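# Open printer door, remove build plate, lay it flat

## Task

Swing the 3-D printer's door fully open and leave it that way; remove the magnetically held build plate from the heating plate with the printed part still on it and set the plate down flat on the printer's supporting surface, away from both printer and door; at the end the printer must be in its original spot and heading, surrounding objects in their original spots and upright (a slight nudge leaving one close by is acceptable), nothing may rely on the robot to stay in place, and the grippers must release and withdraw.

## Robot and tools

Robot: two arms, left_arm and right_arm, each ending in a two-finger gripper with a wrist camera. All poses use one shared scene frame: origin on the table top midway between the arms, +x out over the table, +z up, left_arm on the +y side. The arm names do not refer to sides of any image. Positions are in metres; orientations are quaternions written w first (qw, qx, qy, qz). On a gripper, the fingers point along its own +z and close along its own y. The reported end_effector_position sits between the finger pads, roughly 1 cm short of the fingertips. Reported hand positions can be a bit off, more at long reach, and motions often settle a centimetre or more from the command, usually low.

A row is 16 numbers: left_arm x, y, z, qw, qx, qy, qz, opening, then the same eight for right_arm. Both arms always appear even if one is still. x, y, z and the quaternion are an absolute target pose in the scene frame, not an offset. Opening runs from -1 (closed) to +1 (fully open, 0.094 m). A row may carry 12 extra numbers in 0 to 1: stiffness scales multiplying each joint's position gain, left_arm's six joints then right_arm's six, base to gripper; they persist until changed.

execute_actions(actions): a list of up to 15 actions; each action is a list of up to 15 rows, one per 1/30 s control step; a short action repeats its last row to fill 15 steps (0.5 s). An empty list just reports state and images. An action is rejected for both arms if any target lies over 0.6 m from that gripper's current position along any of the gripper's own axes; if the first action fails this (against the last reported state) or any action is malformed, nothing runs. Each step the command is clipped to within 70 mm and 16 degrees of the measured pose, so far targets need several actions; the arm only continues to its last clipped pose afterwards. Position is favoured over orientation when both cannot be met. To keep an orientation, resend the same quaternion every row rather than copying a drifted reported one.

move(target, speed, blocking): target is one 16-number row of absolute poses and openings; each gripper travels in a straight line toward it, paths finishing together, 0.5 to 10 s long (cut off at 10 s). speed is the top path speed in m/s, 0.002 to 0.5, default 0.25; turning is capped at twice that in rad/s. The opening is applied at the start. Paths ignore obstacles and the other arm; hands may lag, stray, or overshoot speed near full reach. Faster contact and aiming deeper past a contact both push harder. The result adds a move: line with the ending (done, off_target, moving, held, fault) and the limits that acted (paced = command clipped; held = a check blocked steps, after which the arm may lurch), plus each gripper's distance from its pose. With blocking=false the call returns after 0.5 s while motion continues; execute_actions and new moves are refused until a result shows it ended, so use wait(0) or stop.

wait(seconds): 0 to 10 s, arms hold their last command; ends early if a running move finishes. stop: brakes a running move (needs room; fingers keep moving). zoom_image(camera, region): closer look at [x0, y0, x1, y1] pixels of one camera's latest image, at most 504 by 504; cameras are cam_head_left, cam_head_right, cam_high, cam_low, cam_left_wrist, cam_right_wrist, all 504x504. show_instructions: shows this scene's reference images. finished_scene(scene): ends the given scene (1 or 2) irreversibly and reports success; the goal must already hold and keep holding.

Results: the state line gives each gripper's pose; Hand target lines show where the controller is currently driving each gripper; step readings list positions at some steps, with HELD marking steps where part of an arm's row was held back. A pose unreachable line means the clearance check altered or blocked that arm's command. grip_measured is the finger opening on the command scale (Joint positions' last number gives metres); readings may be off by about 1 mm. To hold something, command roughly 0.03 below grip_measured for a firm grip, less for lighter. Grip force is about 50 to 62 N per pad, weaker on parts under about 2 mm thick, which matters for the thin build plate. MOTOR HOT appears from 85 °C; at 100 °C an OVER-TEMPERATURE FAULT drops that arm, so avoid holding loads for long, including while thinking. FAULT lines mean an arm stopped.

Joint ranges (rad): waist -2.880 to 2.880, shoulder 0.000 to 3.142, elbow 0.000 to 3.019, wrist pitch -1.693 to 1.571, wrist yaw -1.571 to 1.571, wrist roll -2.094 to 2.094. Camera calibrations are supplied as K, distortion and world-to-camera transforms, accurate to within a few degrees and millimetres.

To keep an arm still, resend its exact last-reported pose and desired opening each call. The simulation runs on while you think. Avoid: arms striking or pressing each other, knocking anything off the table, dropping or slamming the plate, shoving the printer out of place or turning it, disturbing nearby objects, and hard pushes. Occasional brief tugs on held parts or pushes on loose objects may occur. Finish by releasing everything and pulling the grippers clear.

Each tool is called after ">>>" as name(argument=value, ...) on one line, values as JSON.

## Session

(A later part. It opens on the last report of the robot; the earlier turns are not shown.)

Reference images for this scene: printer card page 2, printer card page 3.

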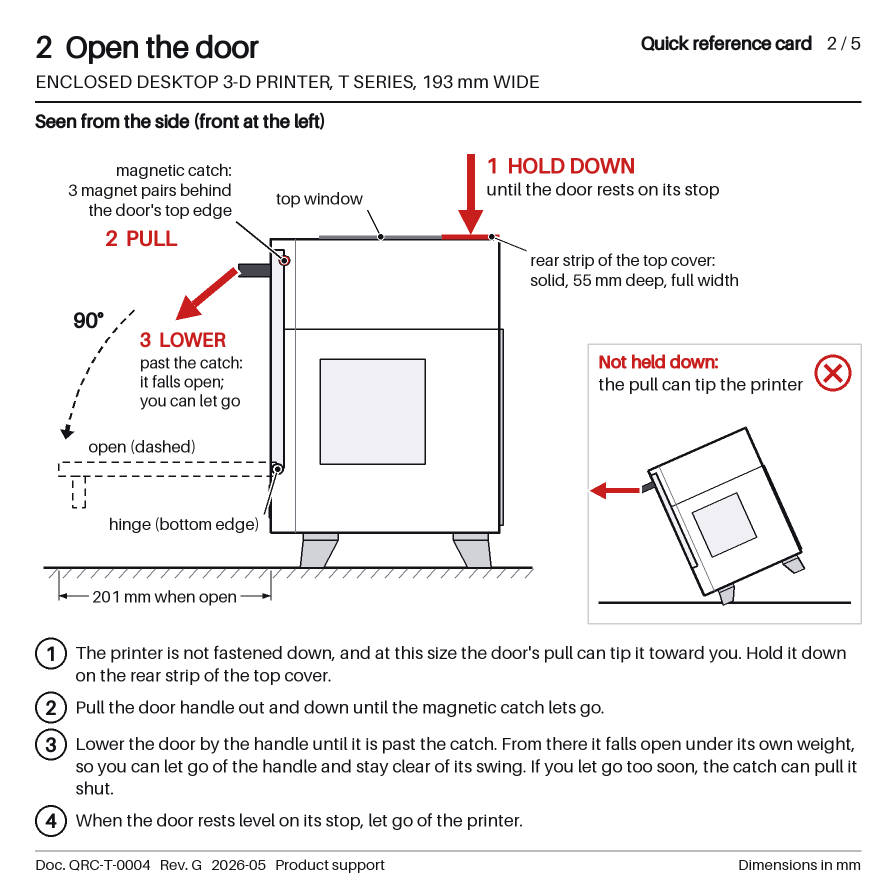

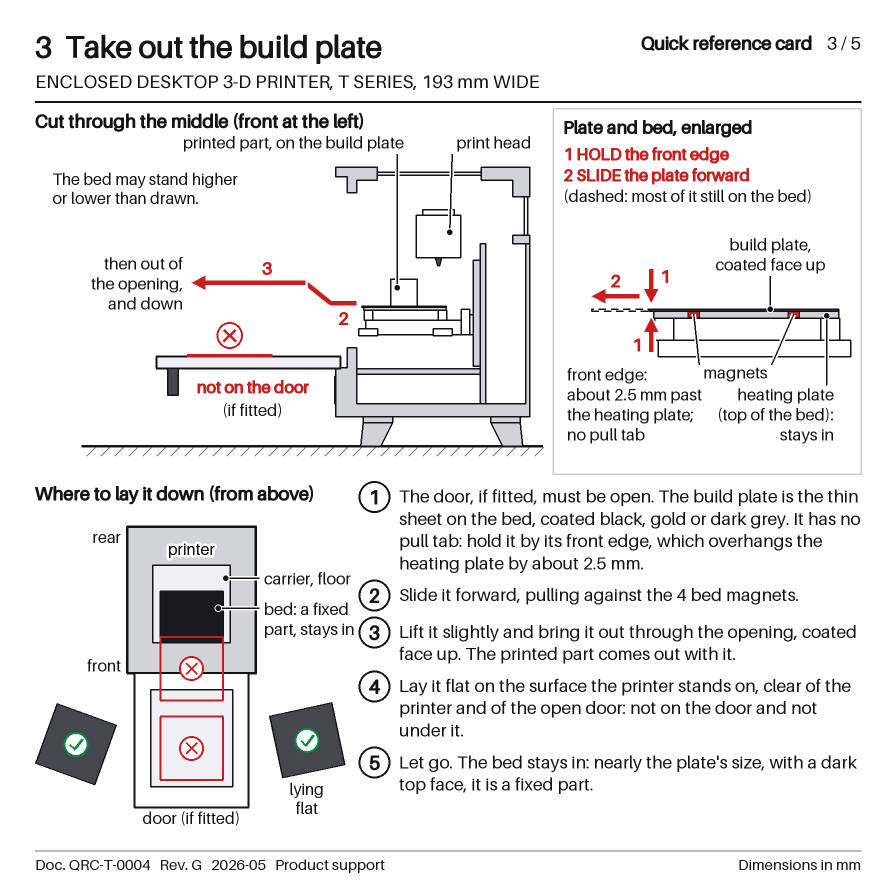

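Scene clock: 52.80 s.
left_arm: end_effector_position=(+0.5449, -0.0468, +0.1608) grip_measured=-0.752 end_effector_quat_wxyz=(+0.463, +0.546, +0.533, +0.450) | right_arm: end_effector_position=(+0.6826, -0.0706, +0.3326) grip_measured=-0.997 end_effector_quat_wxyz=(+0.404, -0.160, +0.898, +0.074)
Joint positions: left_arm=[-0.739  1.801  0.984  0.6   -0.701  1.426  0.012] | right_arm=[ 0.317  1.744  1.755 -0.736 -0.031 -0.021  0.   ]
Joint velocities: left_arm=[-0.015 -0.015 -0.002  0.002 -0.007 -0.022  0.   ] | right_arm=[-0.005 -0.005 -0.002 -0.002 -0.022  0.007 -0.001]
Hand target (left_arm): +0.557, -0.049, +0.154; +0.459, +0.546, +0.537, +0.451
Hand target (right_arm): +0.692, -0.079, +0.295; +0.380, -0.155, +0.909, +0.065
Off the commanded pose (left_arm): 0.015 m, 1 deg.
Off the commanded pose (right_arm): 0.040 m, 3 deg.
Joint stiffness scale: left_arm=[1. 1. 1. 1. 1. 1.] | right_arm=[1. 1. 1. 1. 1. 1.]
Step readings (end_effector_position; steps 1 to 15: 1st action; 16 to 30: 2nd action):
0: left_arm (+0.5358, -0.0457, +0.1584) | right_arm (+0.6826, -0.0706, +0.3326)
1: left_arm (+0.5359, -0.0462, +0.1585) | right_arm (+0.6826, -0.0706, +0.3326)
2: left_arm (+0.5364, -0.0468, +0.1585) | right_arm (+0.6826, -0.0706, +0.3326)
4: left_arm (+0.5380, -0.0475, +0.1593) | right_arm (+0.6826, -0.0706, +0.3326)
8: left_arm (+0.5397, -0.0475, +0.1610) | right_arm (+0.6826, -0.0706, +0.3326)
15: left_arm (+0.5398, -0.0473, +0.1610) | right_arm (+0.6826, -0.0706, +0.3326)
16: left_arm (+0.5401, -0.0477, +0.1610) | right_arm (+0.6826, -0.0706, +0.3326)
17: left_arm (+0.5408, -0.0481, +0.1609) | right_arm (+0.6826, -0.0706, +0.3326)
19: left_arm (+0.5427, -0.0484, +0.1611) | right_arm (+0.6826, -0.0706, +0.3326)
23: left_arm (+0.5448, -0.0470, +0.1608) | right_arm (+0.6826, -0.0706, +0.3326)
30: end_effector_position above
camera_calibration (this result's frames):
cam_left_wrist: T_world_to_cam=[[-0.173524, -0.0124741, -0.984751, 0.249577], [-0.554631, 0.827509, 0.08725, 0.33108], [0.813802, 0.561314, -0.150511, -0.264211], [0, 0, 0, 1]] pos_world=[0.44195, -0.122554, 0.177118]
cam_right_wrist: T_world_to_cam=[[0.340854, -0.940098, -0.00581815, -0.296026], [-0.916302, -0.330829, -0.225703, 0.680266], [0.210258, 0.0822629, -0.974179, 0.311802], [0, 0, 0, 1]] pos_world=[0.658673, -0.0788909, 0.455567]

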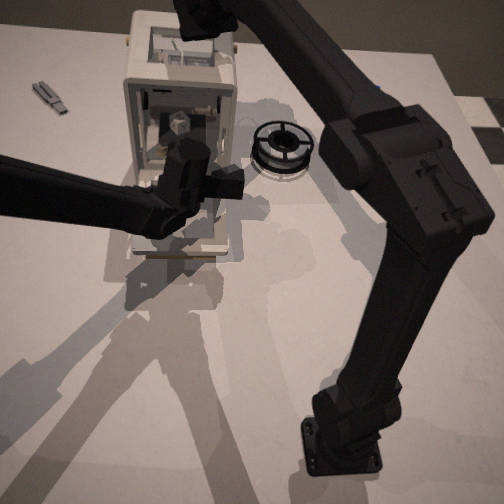

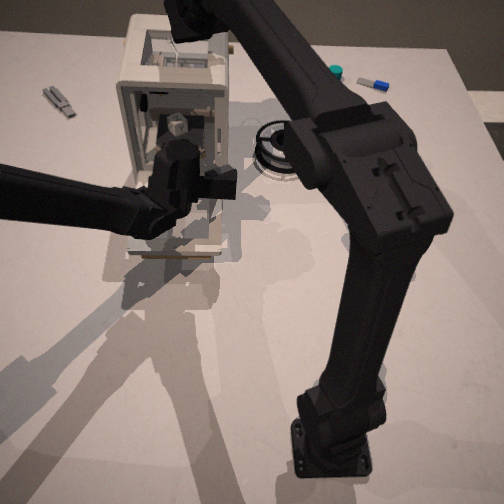

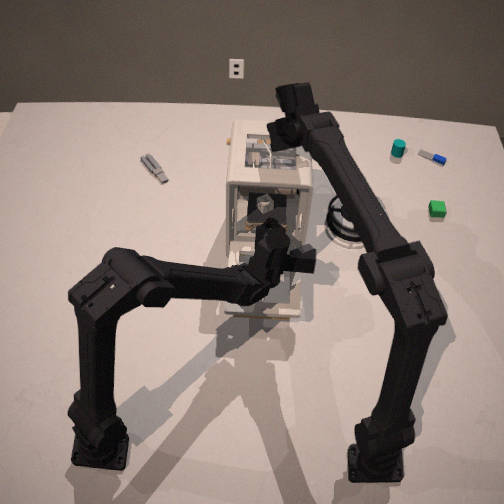

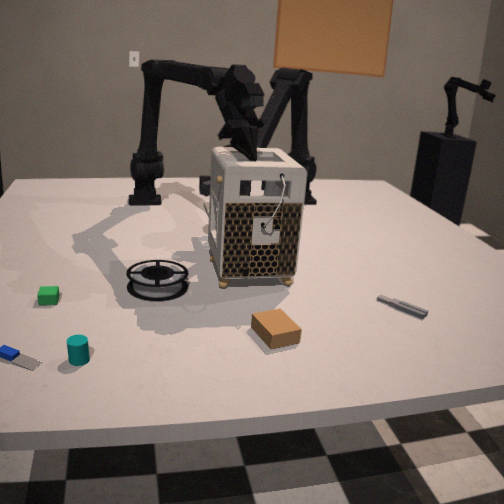

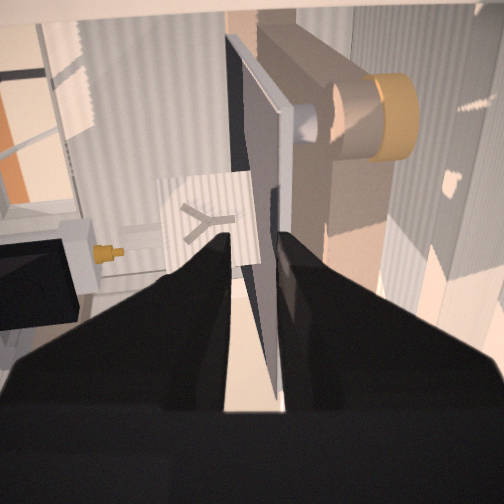

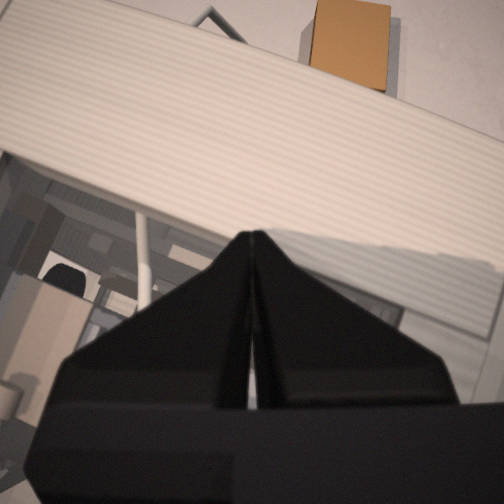

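>>> execute_actions(actions=[[[0.558,-0.05,0.154,0.4585,0.5464,0.5369,0.4505,-0.62,0.694,-0.078,0.295,0.38,-0.155,0.909,0.065,-1]],[[0.563,-0.05,0.154,0.4585,0.5464,0.5369,0.4505,-0.62,0.694,-0.078,0.295,0.38,-0.155,0.909,0.065,-1]],[[0.567,-0.05,0.154,0.4585,0.5464,0.5369,0.4505,-0.62,0.694,-0.078,0.295,0.38,-0.155,0.909,0.065,-1]]])

>>> zoom_image(camera="cam_left_wrist", region=[190,160,330,300])

Scene clock: 54.47 s.
left_arm: end_effector_position=(+0.5503, -0.0473, +0.1608) grip_measured=-0.622 end_effector_quat_wxyz=(+0.464, +0.546, +0.534, +0.449) | right_arm: end_effector_position=(+0.6826, -0.0706, +0.3326) grip_measured=-0.997 end_effector_quat_wxyz=(+0.404, -0.160, +0.898, +0.074)
Joint positions: left_arm=[-0.732  1.809  0.997  0.595 -0.692  1.426  0.018] | right_arm=[ 0.317  1.744  1.755 -0.736 -0.031 -0.021  0.   ]
Joint velocities: left_arm=[-0.005 -0.005 -0.012 -0.002  0.007  0.007  0.001] | right_arm=[-0.015 -0.015 -0.012 -0.017  0.037  0.007  0.   ]
Hand target (left_arm): +0.566, -0.049, +0.154; +0.459, +0.546, +0.537, +0.450
Hand target (right_arm): +0.692, -0.079, +0.295; +0.380, -0.155, +0.909, +0.065
Off the commanded pose (left_arm): 0.018 m, 1 deg.
Off the commanded pose (right_arm): 0.040 m, 3 deg.
Joint stiffness scale: left_arm=[1. 1. 1. 1. 1. 1.] | right_arm=[1. 1. 1. 1. 1. 1.]
Step readings (end_effector_position; steps 1 to 15: 1st action; 16 to 30: 2nd action; 31 to 45: 3rd action):
0: left_arm (+0.5449, -0.0468, +0.1608) | right_arm (+0.6826, -0.0706, +0.3326)
1: left_arm (+0.5449, -0.0468, +0.1608) | right_arm (+0.6826, -0.0706, +0.3326)
2: left_arm (+0.5449, -0.0468, +0.1608) | right_arm (+0.6826, -0.0706, +0.3326)
4: left_arm (+0.5449, -0.0468, +0.1608) | right_arm (+0.6826, -0.0706, +0.3326)
8: left_arm (+0.5449, -0.0468, +0.1608) | right_arm (+0.6826, -0.0706, +0.3326)
15: left_arm (+0.5449, -0.0468, +0.1608) | right_arm (+0.6826, -0.0706, +0.3326)
16: left_arm (+0.5452, -0.0472, +0.1607) | right_arm (+0.6826, -0.0706, +0.3326)
17: left_arm (+0.5460, -0.0477, +0.1607) | right_arm (+0.6826, -0.0706, +0.3326)
19: left_arm (+0.5477, -0.0482, +0.1610) | right_arm (+0.6826, -0.0706, +0.3326)
23: left_arm (+0.5496, -0.0473, +0.1610) | right_arm (+0.6826, -0.0706, +0.3326)
30: left_arm (+0.5499, -0.0469, +0.1610) | right_arm (+0.6826, -0.0706, +0.3326)
31: left_arm (+0.5500, -0.0473, +0.1609) | right_arm (+0.6826, -0.0706, +0.3326)
32: left_arm (+0.5503, -0.0474, +0.1609) | right_arm (+0.6826, -0.0706, +0.3326)
34: left_arm (+0.5503, -0.0473, +0.1608) | right_arm (+0.6826, -0.0706, +0.3326)
38: left_arm (+0.5503, -0.0473, +0.1608) | right_arm (+0.6826, -0.0706, +0.3326)
45: end_effector_position above
camera_calibration (this result's frames):
cam_left_wrist: T_world_to_cam=[[-0.174517, -0.0138113, -0.984557, 0.251054], [-0.553137, 0.828596, 0.0864224, 0.333887], [0.814606, 0.559677, -0.152243, -0.268542], [0, 0, 0, 1]] pos_world=[0.447255, -0.122893, 0.177438]
cam_right_wrist: T_world_to_cam=[[0.340854, -0.940098, -0.00581815, -0.296026], [-0.916302, -0.330829, -0.225703, 0.680266], [0.210258, 0.0822629, -0.974179, 0.311802], [0, 0, 0, 1]] pos_world=[0.658673, -0.0788909, 0.455567]

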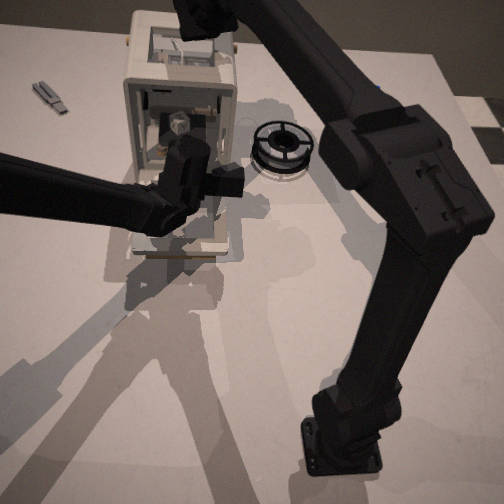

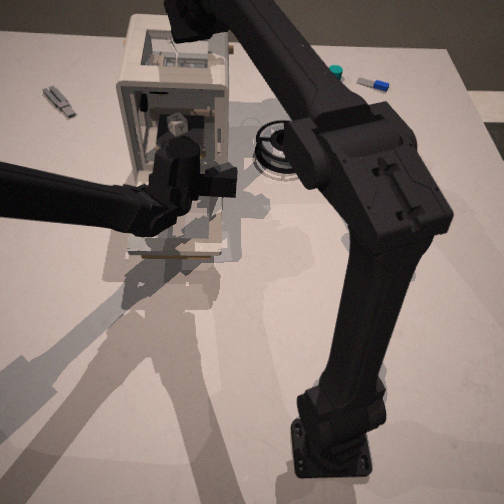

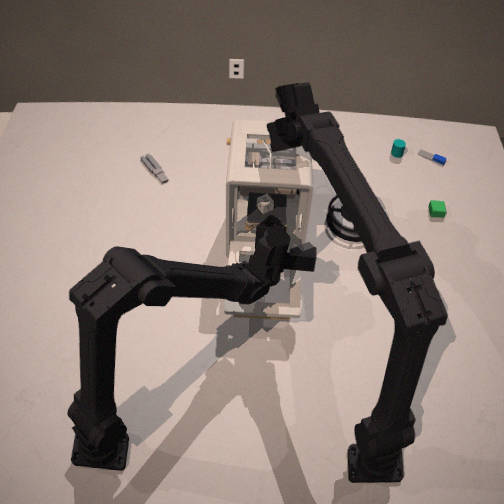

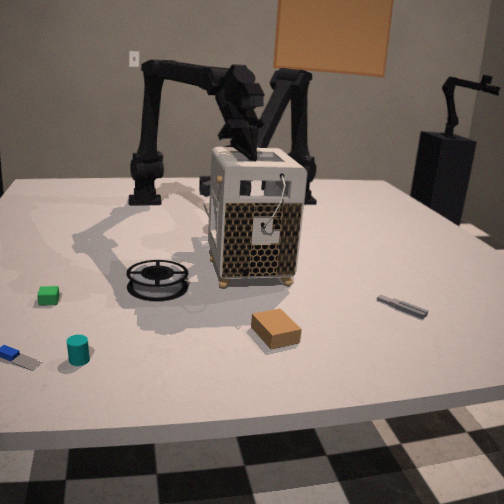

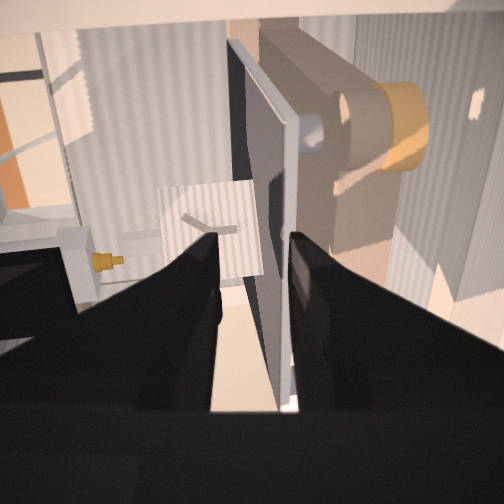

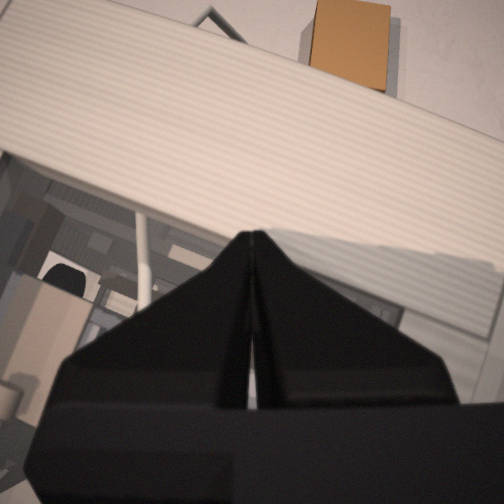

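Region (190, 160, 330, 300) of cam_left_wrist's 504x504 image, scaled by 3.600, with more detail than that image has.

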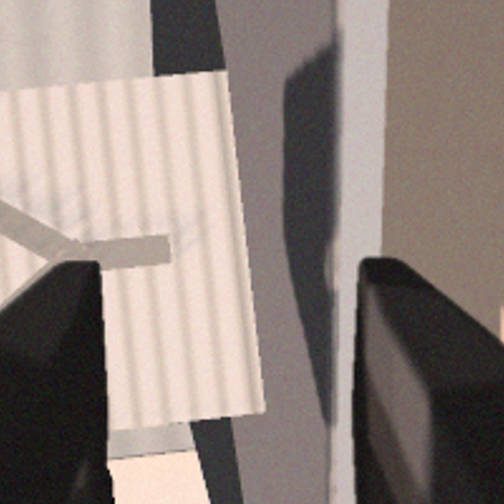

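>>> execute_actions(actions=[[[0.568,-0.05,0.16,0.468,0.5383,0.529,0.4599,-0.68,0.694,-0.078,0.29,0.38,-0.155,0.909,0.065,-1]],[[0.569,-0.05,0.168,0.468,0.5383,0.529,0.4599,-0.74,0.694,-0.078,0.29,0.38,-0.155,0.909,0.065,-1]],[[0.57,-0.05,0.176,0.4726,0.5343,0.525,0.4644,-0.8,0.694,-0.078,0.29,0.38,-0.155,0.909,0.065,-1]],[[0.57,-0.05,0.18,0.4726,0.5343,0.525,0.4644,-0.86,0.694,-0.078,0.29,0.38,-0.155,0.909,0.065,-1]]])

Scene clock: 56.67 s.
left_arm: end_effector_position=(+0.5508, -0.0480, +0.1591) grip_measured=-0.857 end_effector_quat_wxyz=(+0.459, +0.553, +0.525, +0.457) | right_arm: end_effector_position=(+0.6829, -0.0707, +0.3318) grip_measured=-0.997 end_effector_quat_wxyz=(+0.404, -0.160, +0.897, +0.074)
Joint positions: left_arm=[-0.732  1.815  0.997  0.607 -0.693  1.458  0.007] | right_arm=[ 0.317  1.744  1.752 -0.732 -0.03  -0.021  0.   ]
Joint velocities: left_arm=[ 0.005 -0.005  0.012 -0.002  0.066 -0.051  0.   ] | right_arm=[-0.005  0.005  0.012 -0.012  0.051 -0.022 -0.   ]
Hand target (left_arm): +0.569, -0.049, +0.180; +0.473, +0.534, +0.525, +0.464
Hand target (right_arm): +0.692, -0.079, +0.290; +0.380, -0.155, +0.910, +0.065
Off the commanded pose (left_arm): 0.029 m, 3 deg.
Off the commanded pose (right_arm): 0.044 m, 3 deg.
Joint stiffness scale: left_arm=[1. 1. 1. 1. 1. 1.] | right_arm=[1. 1. 1. 1. 1. 1.]
Step readings (end_effector_position; steps 1 to 15: 1st action; 16 to 30: 2nd action; 31 to 45: 3rd action; 46 to 60: 4th action):
0: left_arm (+0.5503, -0.0473, +0.1608) | right_arm (+0.6826, -0.0706, +0.3326)
1: left_arm (+0.5504, -0.0474, +0.1611) | right_arm (+0.6825, -0.0707, +0.3320)
2: left_arm (+0.5506, -0.0475, +0.1608) | right_arm (+0.6825, -0.0706, +0.3318)
4: left_arm (+0.5508, -0.0475, +0.1608) | right_arm (+0.6827, -0.0707, +0.3319)
8: left_arm (+0.5509, -0.0475, +0.1607) | right_arm (+0.6827, -0.0706, +0.3320)
15: left_arm (+0.5509, -0.0475, +0.1608) | right_arm (+0.6827, -0.0706, +0.3320)
16: left_arm (+0.5509, -0.0475, +0.1608) | right_arm (+0.6827, -0.0706, +0.3320)
17: left_arm (+0.5509, -0.0475, +0.1603) | right_arm (+0.6827, -0.0706, +0.3320)
19: left_arm (+0.5509, -0.0475, +0.1603) | right_arm (+0.6828, -0.0707, +0.3320)
23: left_arm (+0.5509, -0.0475, +0.1603) | right_arm (+0.6828, -0.0707, +0.3320)
30: left_arm (+0.5509, -0.0475, +0.1603) | right_arm (+0.6828, -0.0707, +0.3320)
31: left_arm (+0.5509, -0.0476, +0.1603) | right_arm (+0.6828, -0.0707, +0.3320)
32: left_arm (+0.5509, -0.0476, +0.1599) | right_arm (+0.6828, -0.0707, +0.3320)
34: left_arm (+0.5508, -0.0479, +0.1596) | right_arm (+0.6829, -0.0707, +0.3321)
38: left_arm (+0.5508, -0.0479, +0.1596) | right_arm (+0.6829, -0.0707, +0.3321)
45: left_arm (+0.5508, -0.0479, +0.1596) | right_arm (+0.6829, -0.0707, +0.3321)
46: left_arm (+0.5508, -0.0479, +0.1595) | right_arm (+0.6829, -0.0707, +0.3321)
47: left_arm (+0.5508, -0.0480, +0.1592) | right_arm (+0.6828, -0.0707, +0.3319)
49: left_arm (+0.5508, -0.0480, +0.1591) | right_arm (+0.6829, -0.0707, +0.3318)
53: left_arm (+0.5508, -0.0480, +0.1591) | right_arm (+0.6829, -0.0707, +0.3318)
60: end_effector_position above
camera_calibration (this result's frames):
cam_left_wrist: T_world_to_cam=[[-0.169685, 0.0143822, -0.985393, 0.248183], [-0.549306, 0.828783, 0.106687, 0.329481], [0.818211, 0.559386, -0.132731, -0.273902], [0, 0, 0, 1]] pos_world=[0.447209, -0.12342, 0.173051]
cam_right_wrist: T_world_to_cam=[[0.340326, -0.940293, -0.00526681, -0.296005], [-0.916127, -0.330307, -0.227174, 0.680755], [0.211871, 0.0821383, -0.97384, 0.309799], [0, 0, 0, 1]] pos_world=[0.658759, -0.0789197, 0.454786]

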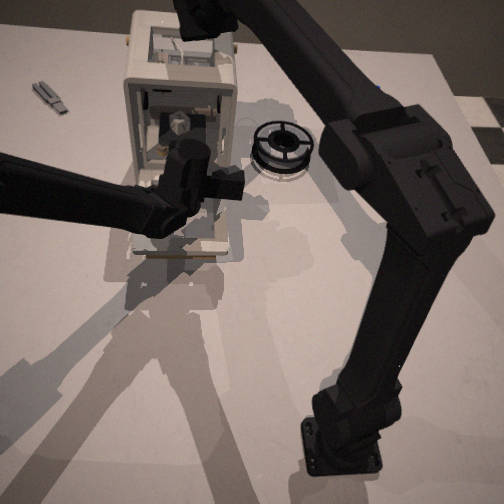

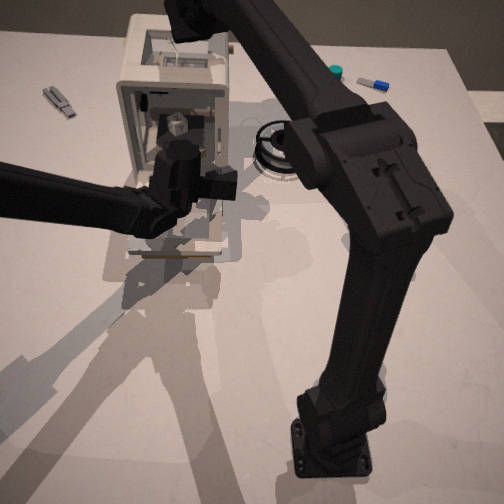

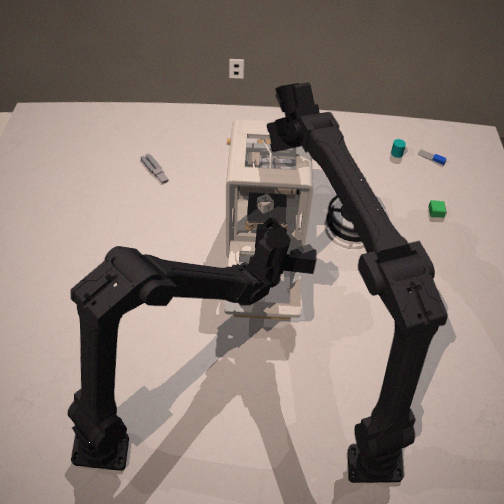

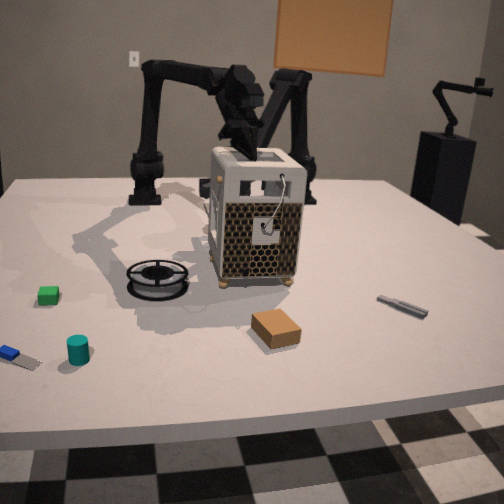

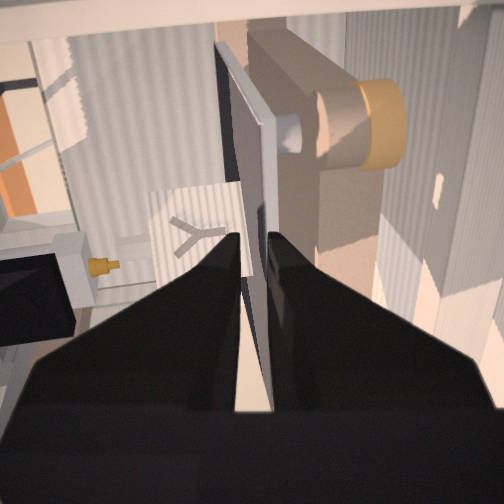

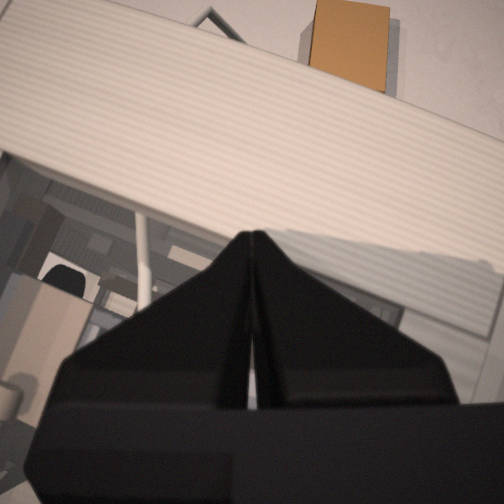

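>>> execute_actions(actions=[[[0.564,-0.05,0.184,0.477,0.530,0.521,0.469,-0.88,0.694,-0.078,0.29,0.38,-0.155,0.909,0.065,-1]],[[0.562,-0.05,0.188,0.477,0.530,0.521,0.469,-0.91,0.694,-0.078,0.29,0.38,-0.155,0.909,0.065,-1]]])

Scene clock: 57.77 s.
left_arm: end_effector_position=(+0.5504, -0.0479, +0.1587) grip_measured=-0.906 end_effector_quat_wxyz=(+0.456, +0.555, +0.522, +0.460) | right_arm: end_effector_position=(+0.6829, -0.0707, +0.3318) grip_measured=-0.997 end_effector_quat_wxyz=(+0.404, -0.160, +0.897, +0.074)
Joint positions: left_arm=[-0.733  1.816  0.997  0.607 -0.695  1.469  0.004] | right_arm=[ 0.317  1.744  1.752 -0.732 -0.03  -0.021  0.   ]
Joint velocities: left_arm=[ 0.005  0.005 -0.012 -0.012 -0.037 -0.066 -0.001] | right_arm=[-0.005  0.005 -0.002 -0.032 -0.037 -0.007 -0.001]
Hand target (left_arm): +0.561, -0.049, +0.188; +0.477, +0.530, +0.521, +0.469
Hand target (right_arm): +0.692, -0.079, +0.290; +0.380, -0.155, +0.910, +0.065
Off the commanded pose (left_arm): 0.032 m, 4 deg.
Off the commanded pose (right_arm): 0.044 m, 3 deg.
Joint stiffness scale: left_arm=[1. 1. 1. 1. 1. 1.] | right_arm=[1. 1. 1. 1. 1. 1.]
Step readings (end_effector_position; steps 1 to 15: 1st action; 16 to 30: 2nd action):
0: left_arm (+0.5508, -0.0480, +0.1591) | right_arm (+0.6829, -0.0707, +0.3318)
1: left_arm (+0.5506, -0.0481, +0.1591) | right_arm (+0.6829, -0.0707, +0.3318)
2: left_arm (+0.5505, -0.0480, +0.1589) | right_arm (+0.6829, -0.0707, +0.3318)
4: left_arm (+0.5505, -0.0480, +0.1589) | right_arm (+0.6829, -0.0707, +0.3318)
8: left_arm (+0.5505, -0.0480, +0.1589) | right_arm (+0.6829, -0.0707, +0.3318)
15: left_arm (+0.5505, -0.0480, +0.1589) | right_arm (+0.6829, -0.0707, +0.3318)
16: left_arm (+0.5504, -0.0479, +0.1587) | right_arm (+0.6829, -0.0707, +0.3318)
17: left_arm (+0.5504, -0.0479, +0.1587) | right_arm (+0.6829, -0.0707, +0.3318)
19: left_arm (+0.5504, -0.0479, +0.1587) | right_arm (+0.6829, -0.0707, +0.3318)
23: left_arm (+0.5504, -0.0479, +0.1587) | right_arm (+0.6829, -0.0707, +0.3318)
30: end_effector_position above
camera_calibration (this result's frames):
cam_left_wrist: T_world_to_cam=[[-0.169591, 0.0256582, -0.98518, 0.248235], [-0.549415, 0.82744, 0.116128, 0.327746], [0.818157, 0.560968, -0.12623, -0.274669], [0, 0, 0, 1]] pos_world=[0.44689, -0.123479, 0.171824]
cam_right_wrist: T_world_to_cam=[[0.340326, -0.940293, -0.00526681, -0.296005], [-0.916127, -0.330307, -0.227174, 0.680755], [0.211871, 0.0821383, -0.97384, 0.309799], [0, 0, 0, 1]] pos_world=[0.658759, -0.0789197, 0.454786]

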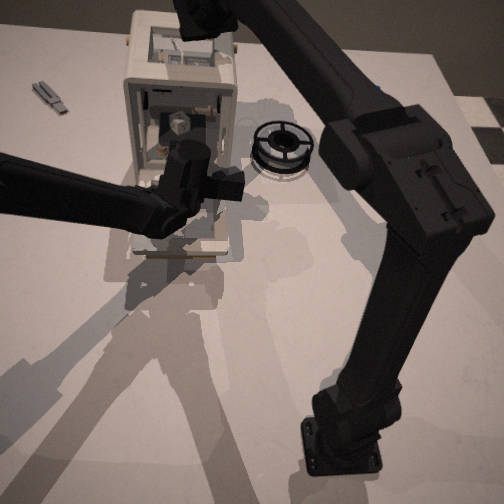

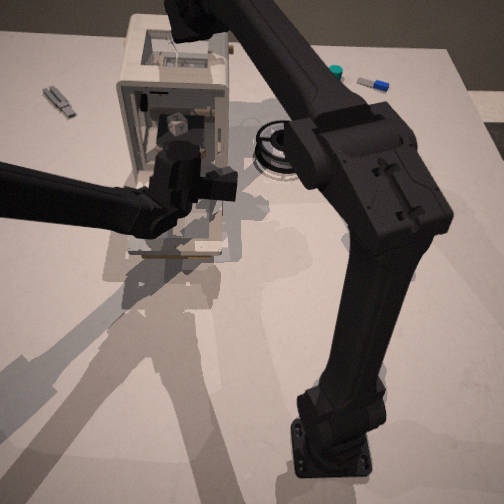

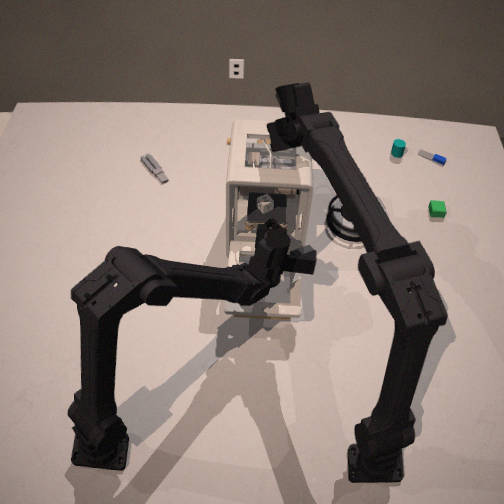

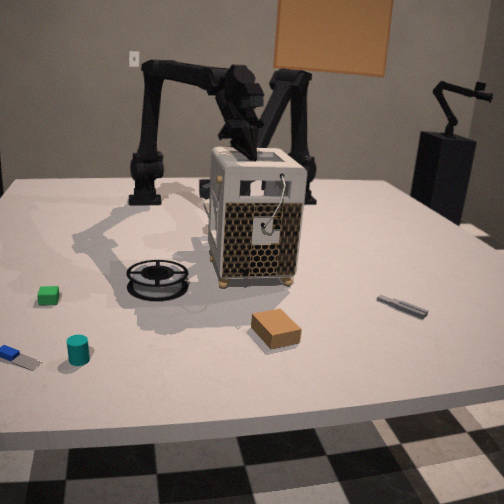

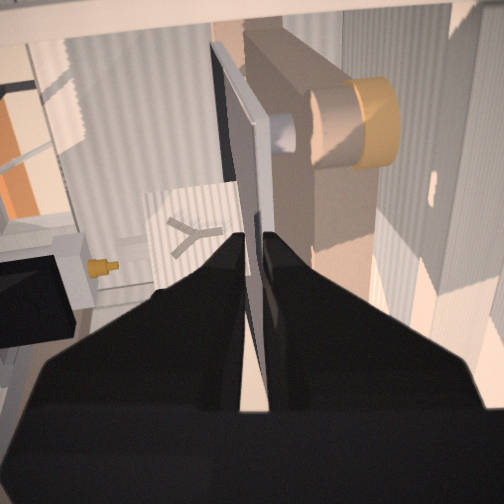

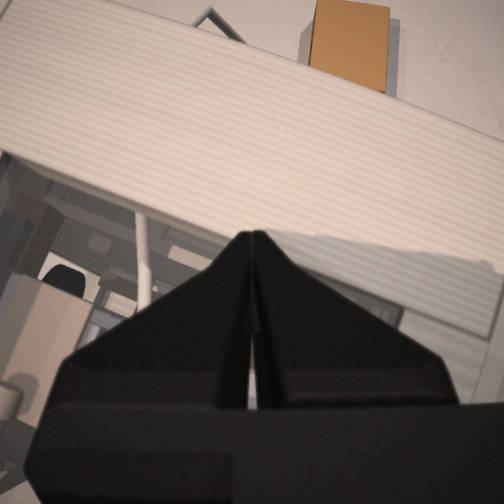

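>>> execute_actions(actions=[[[0.564,-0.05,0.192,0.477,0.530,0.521,0.469,-0.94,0.694,-0.078,0.29,0.38,-0.155,0.909,0.065,-1]],[[0.564,-0.05,0.196,0.477,0.530,0.521,0.469,-0.96,0.694,-0.078,0.29,0.38,-0.155,0.909,0.065,-1]]])

Scene clock: 58.87 s.
left_arm: end_effector_position=(+0.5502, -0.0477, +0.1576) grip_measured=-0.956 end_effector_quat_wxyz=(+0.453, +0.557, +0.522, +0.460) | right_arm: end_effector_position=(+0.6829, -0.0707, +0.3318) grip_measured=-0.997 end_effector_quat_wxyz=(+0.404, -0.160, +0.897, +0.074)
Joint positions: left_arm=[-0.733  1.816  0.997  0.601 -0.695  1.47   0.002] | right_arm=[ 0.317  1.744  1.752 -0.732 -0.03  -0.021  0.   ]
Joint velocities: left_arm=[-0.015 -0.005  0.002  0.002 -0.007 -0.022 -0.   ] | right_arm=[-0.005  0.005 -0.002 -0.002 -0.022 -0.022  0.   ]
Hand target (left_arm): +0.563, -0.049, +0.196; +0.477, +0.530, +0.521, +0.469
Hand target (right_arm): +0.692, -0.079, +0.290; +0.380, -0.155, +0.910, +0.065
Off the commanded pose (left_arm): 0.041 m, 4 deg.
Off the commanded pose (right_arm): 0.044 m, 3 deg.
Joint stiffness scale: left_arm=[1. 1. 1. 1. 1. 1.] | right_arm=[1. 1. 1. 1. 1. 1.]
Step readings (end_effector_position; steps 1 to 15: 1st action; 16 to 30: 2nd action):
0: left_arm (+0.5504, -0.0479, +0.1587) | right_arm (+0.6829, -0.0707, +0.3318)
1: left_arm (+0.5504, -0.0479, +0.1586) | right_arm (+0.6829, -0.0707, +0.3318)
2: left_arm (+0.5504, -0.0479, +0.1586) | right_arm (+0.6829, -0.0707, +0.3318)
4: left_arm (+0.5504, -0.0478, +0.1584) | right_arm (+0.6829, -0.0707, +0.3318)
8: left_arm (+0.5504, -0.0478, +0.1584) | right_arm (+0.6829, -0.0707, +0.3318)
15: left_arm (+0.5504, -0.0478, +0.1584) | right_arm (+0.6829, -0.0707, +0.3318)
16: left_arm (+0.5503, -0.0478, +0.1580) | right_arm (+0.6829, -0.0707, +0.3318)
17: left_arm (+0.5503, -0.0477, +0.1576) | right_arm (+0.6829, -0.0707, +0.3318)
19: left_arm (+0.5502, -0.0477, +0.1576) | right_arm (+0.6829, -0.0707, +0.3318)
23: left_arm (+0.5502, -0.0477, +0.1576) | right_arm (+0.6829, -0.0707, +0.3318)
30: end_effector_position above
camera_calibration (this result's frames):
cam_left_wrist: T_world_to_cam=[[-0.173745, 0.0305714, -0.984316, 0.249448], [-0.548756, 0.826952, 0.122547, 0.326239], [0.817728, 0.561441, -0.126903, -0.274391], [0, 0, 0, 1]] pos_world=[0.446743, -0.123355, 0.170735]
cam_right_wrist: T_world_to_cam=[[0.340326, -0.940293, -0.00526681, -0.296005], [-0.916127, -0.330307, -0.227174, 0.680755], [0.211871, 0.0821383, -0.97384, 0.309799], [0, 0, 0, 1]] pos_world=[0.658759, -0.0789197, 0.454786]

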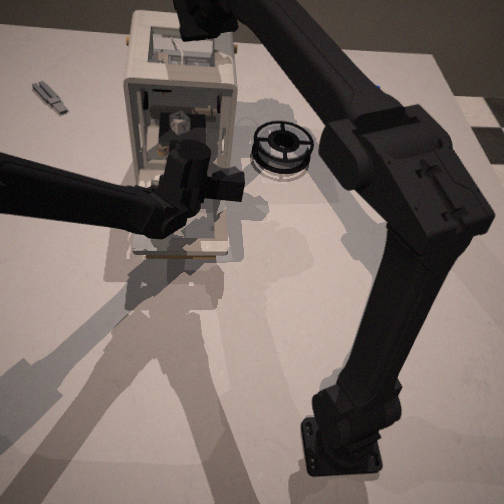

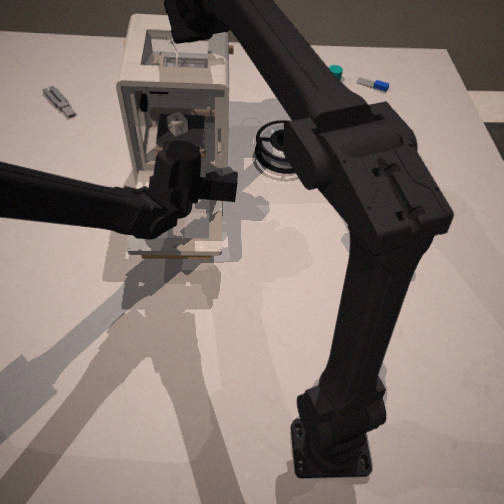

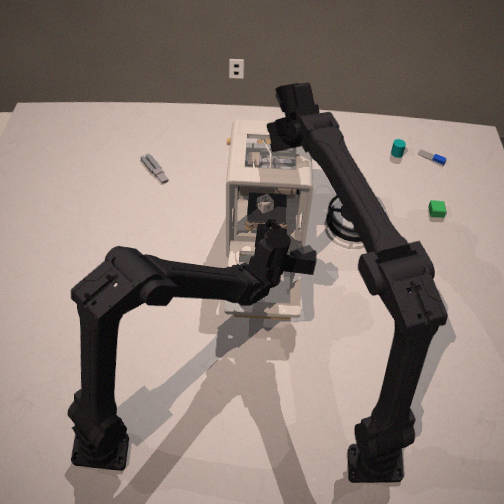

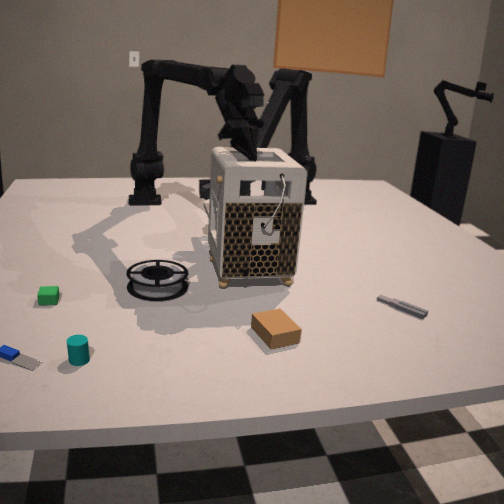

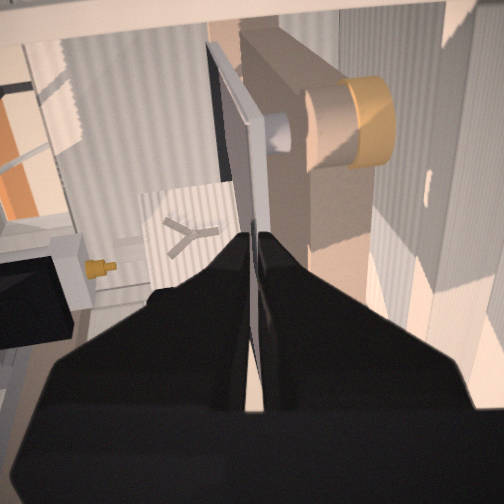

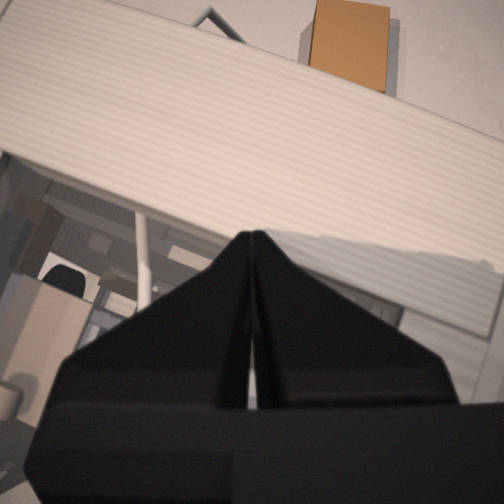

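>>> execute_actions(actions=[[[0.565,-0.05,0.204,0.481,0.526,0.517,0.473,-0.97,0.694,-0.078,0.29,0.38,-0.155,0.909,0.065,-1],[0.565,-0.05,0.204,0.481,0.526,0.517,0.473,-0.97,0.694,-0.078,0.29,0.38,-0.155,0.909,0.065,-1],[0.565,-0.05,0.204,0.481,0.526,0.517,0.473,-0.97,0.694,-0.078,0.29,0.38,-0.155,0.909,0.065,-1],[0.565,-0.05,0.204,0.481,0.526,0.517,0.473,-0.97,0.694,-0.078,0.29,0.38,-0.155,0.909,0.065,-1],[0.565,-0.05,0.204,0.481,0.526,0.517,0.473,-0.97,0.694,-0.078,0.29,0.38,-0.155,0.909,0.065,-1],[0.565,-0.05,0.188,0.47,0.536,0.527,0.462,-0.97,0.694,-0.078,0.29,0.38,-0.155,0.909,0.065,-1]]])

Scene clock: 59.60 s.
left_arm: end_effector_position=(+0.5498, -0.0475, +0.1551) grip_measured=-0.967 end_effector_quat_wxyz=(+0.449, +0.561, +0.522, +0.459) | right_arm: end_effector_position=(+0.6829, -0.0707, +0.3318) grip_measured=-0.997 end_effector_quat_wxyz=(+0.404, -0.160, +0.897, +0.074)
Joint positions: left_arm=[-0.733  1.816  0.997  0.589 -0.694  1.469  0.002] | right_arm=[ 0.317  1.744  1.752 -0.732 -0.03  -0.021  0.   ]
Joint velocities: left_arm=[-0.015  0.005  0.007 -0.002  0.037 -0.037  0.   ] | right_arm=[-0.015 -0.015  0.007  0.002 -0.037 -0.051  0.001]
Hand target (left_arm): +0.564, -0.049, +0.188; +0.470, +0.536, +0.527, +0.462
Hand target (right_arm): +0.692, -0.079, +0.290; +0.380, -0.155, +0.910, +0.065
Off the commanded pose (left_arm): 0.036 m, 4 deg.
Off the commanded pose (right_arm): 0.044 m, 3 deg.
Joint stiffness scale: left_arm=[1. 1. 1. 1. 1. 1.] | right_arm=[1. 1. 1. 1. 1. 1.]
Step readings (end_effector_position):
0: left_arm (+0.5502, -0.0477, +0.1576) | right_arm (+0.6829, -0.0707, +0.3318)
1: left_arm (+0.5502, -0.0477, +0.1576) | right_arm (+0.6829, -0.0707, +0.3318)
2: left_arm (+0.5502, -0.0477, +0.1576) | right_arm (+0.6829, -0.0707, +0.3318)
4: left_arm (+0.5502, -0.0477, +0.1576) | right_arm (+0.6829, -0.0707, +0.3318)
8: left_arm (+0.5498, -0.0475, +0.1551) | right_arm (+0.6829, -0.0707, +0.3318)
15: end_effector_position above
camera_calibration (this result's frames):
cam_left_wrist: T_world_to_cam=[[-0.182789, 0.0374671, -0.982438, 0.251944], [-0.547124, 0.826368, 0.133311, 0.323511], [0.81685, 0.561883, -0.130552, -0.273426], [0, 0, 0, 1]] pos_world=[0.446401, -0.123145, 0.168696]
cam_right_wrist: T_world_to_cam=[[0.340326, -0.940293, -0.00526681, -0.296005], [-0.916127, -0.330307, -0.227174, 0.680755], [0.211871, 0.0821383, -0.97384, 0.309799], [0, 0, 0, 1]] pos_world=[0.658759, -0.0789197, 0.454786]

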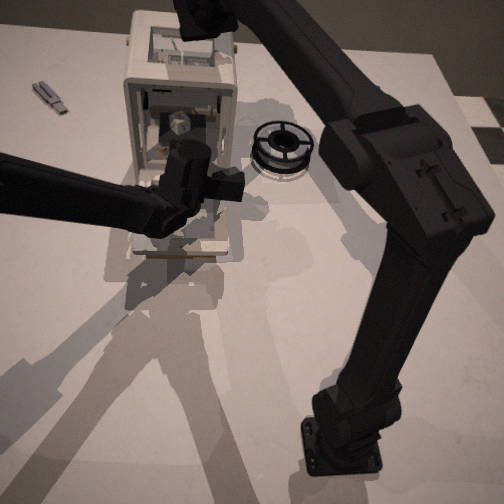

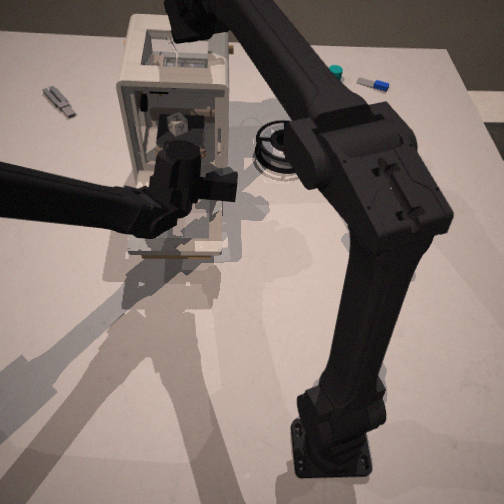

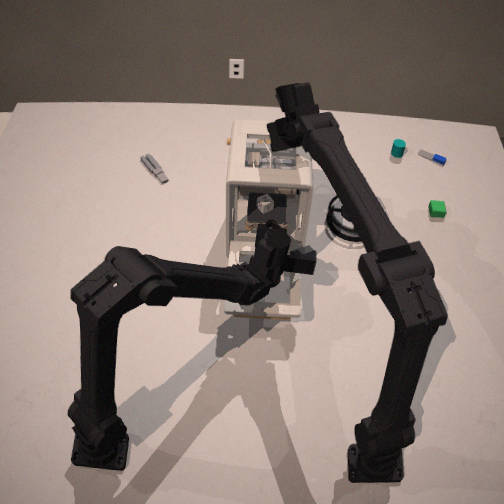

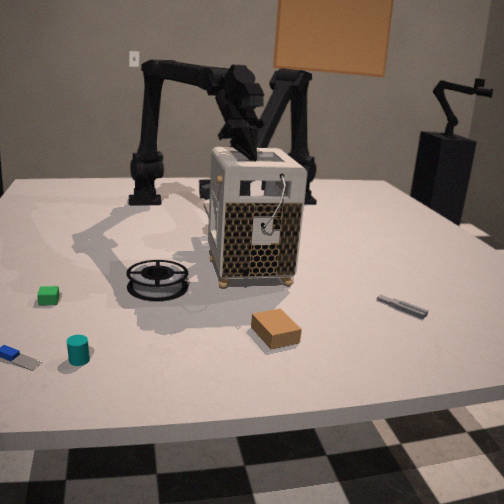

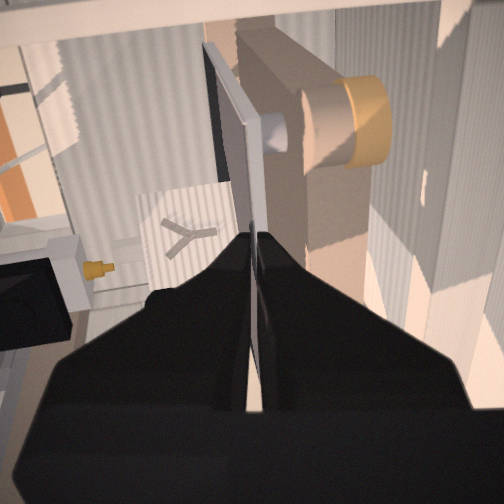

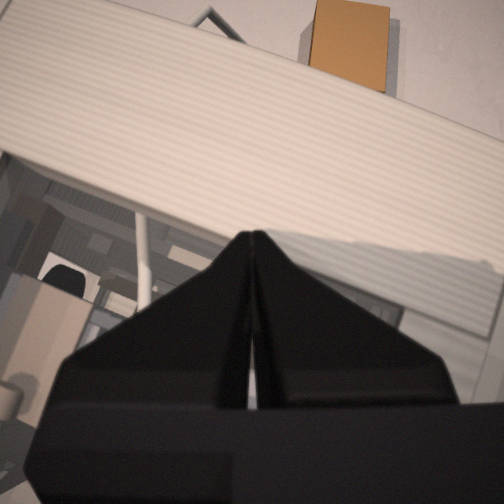

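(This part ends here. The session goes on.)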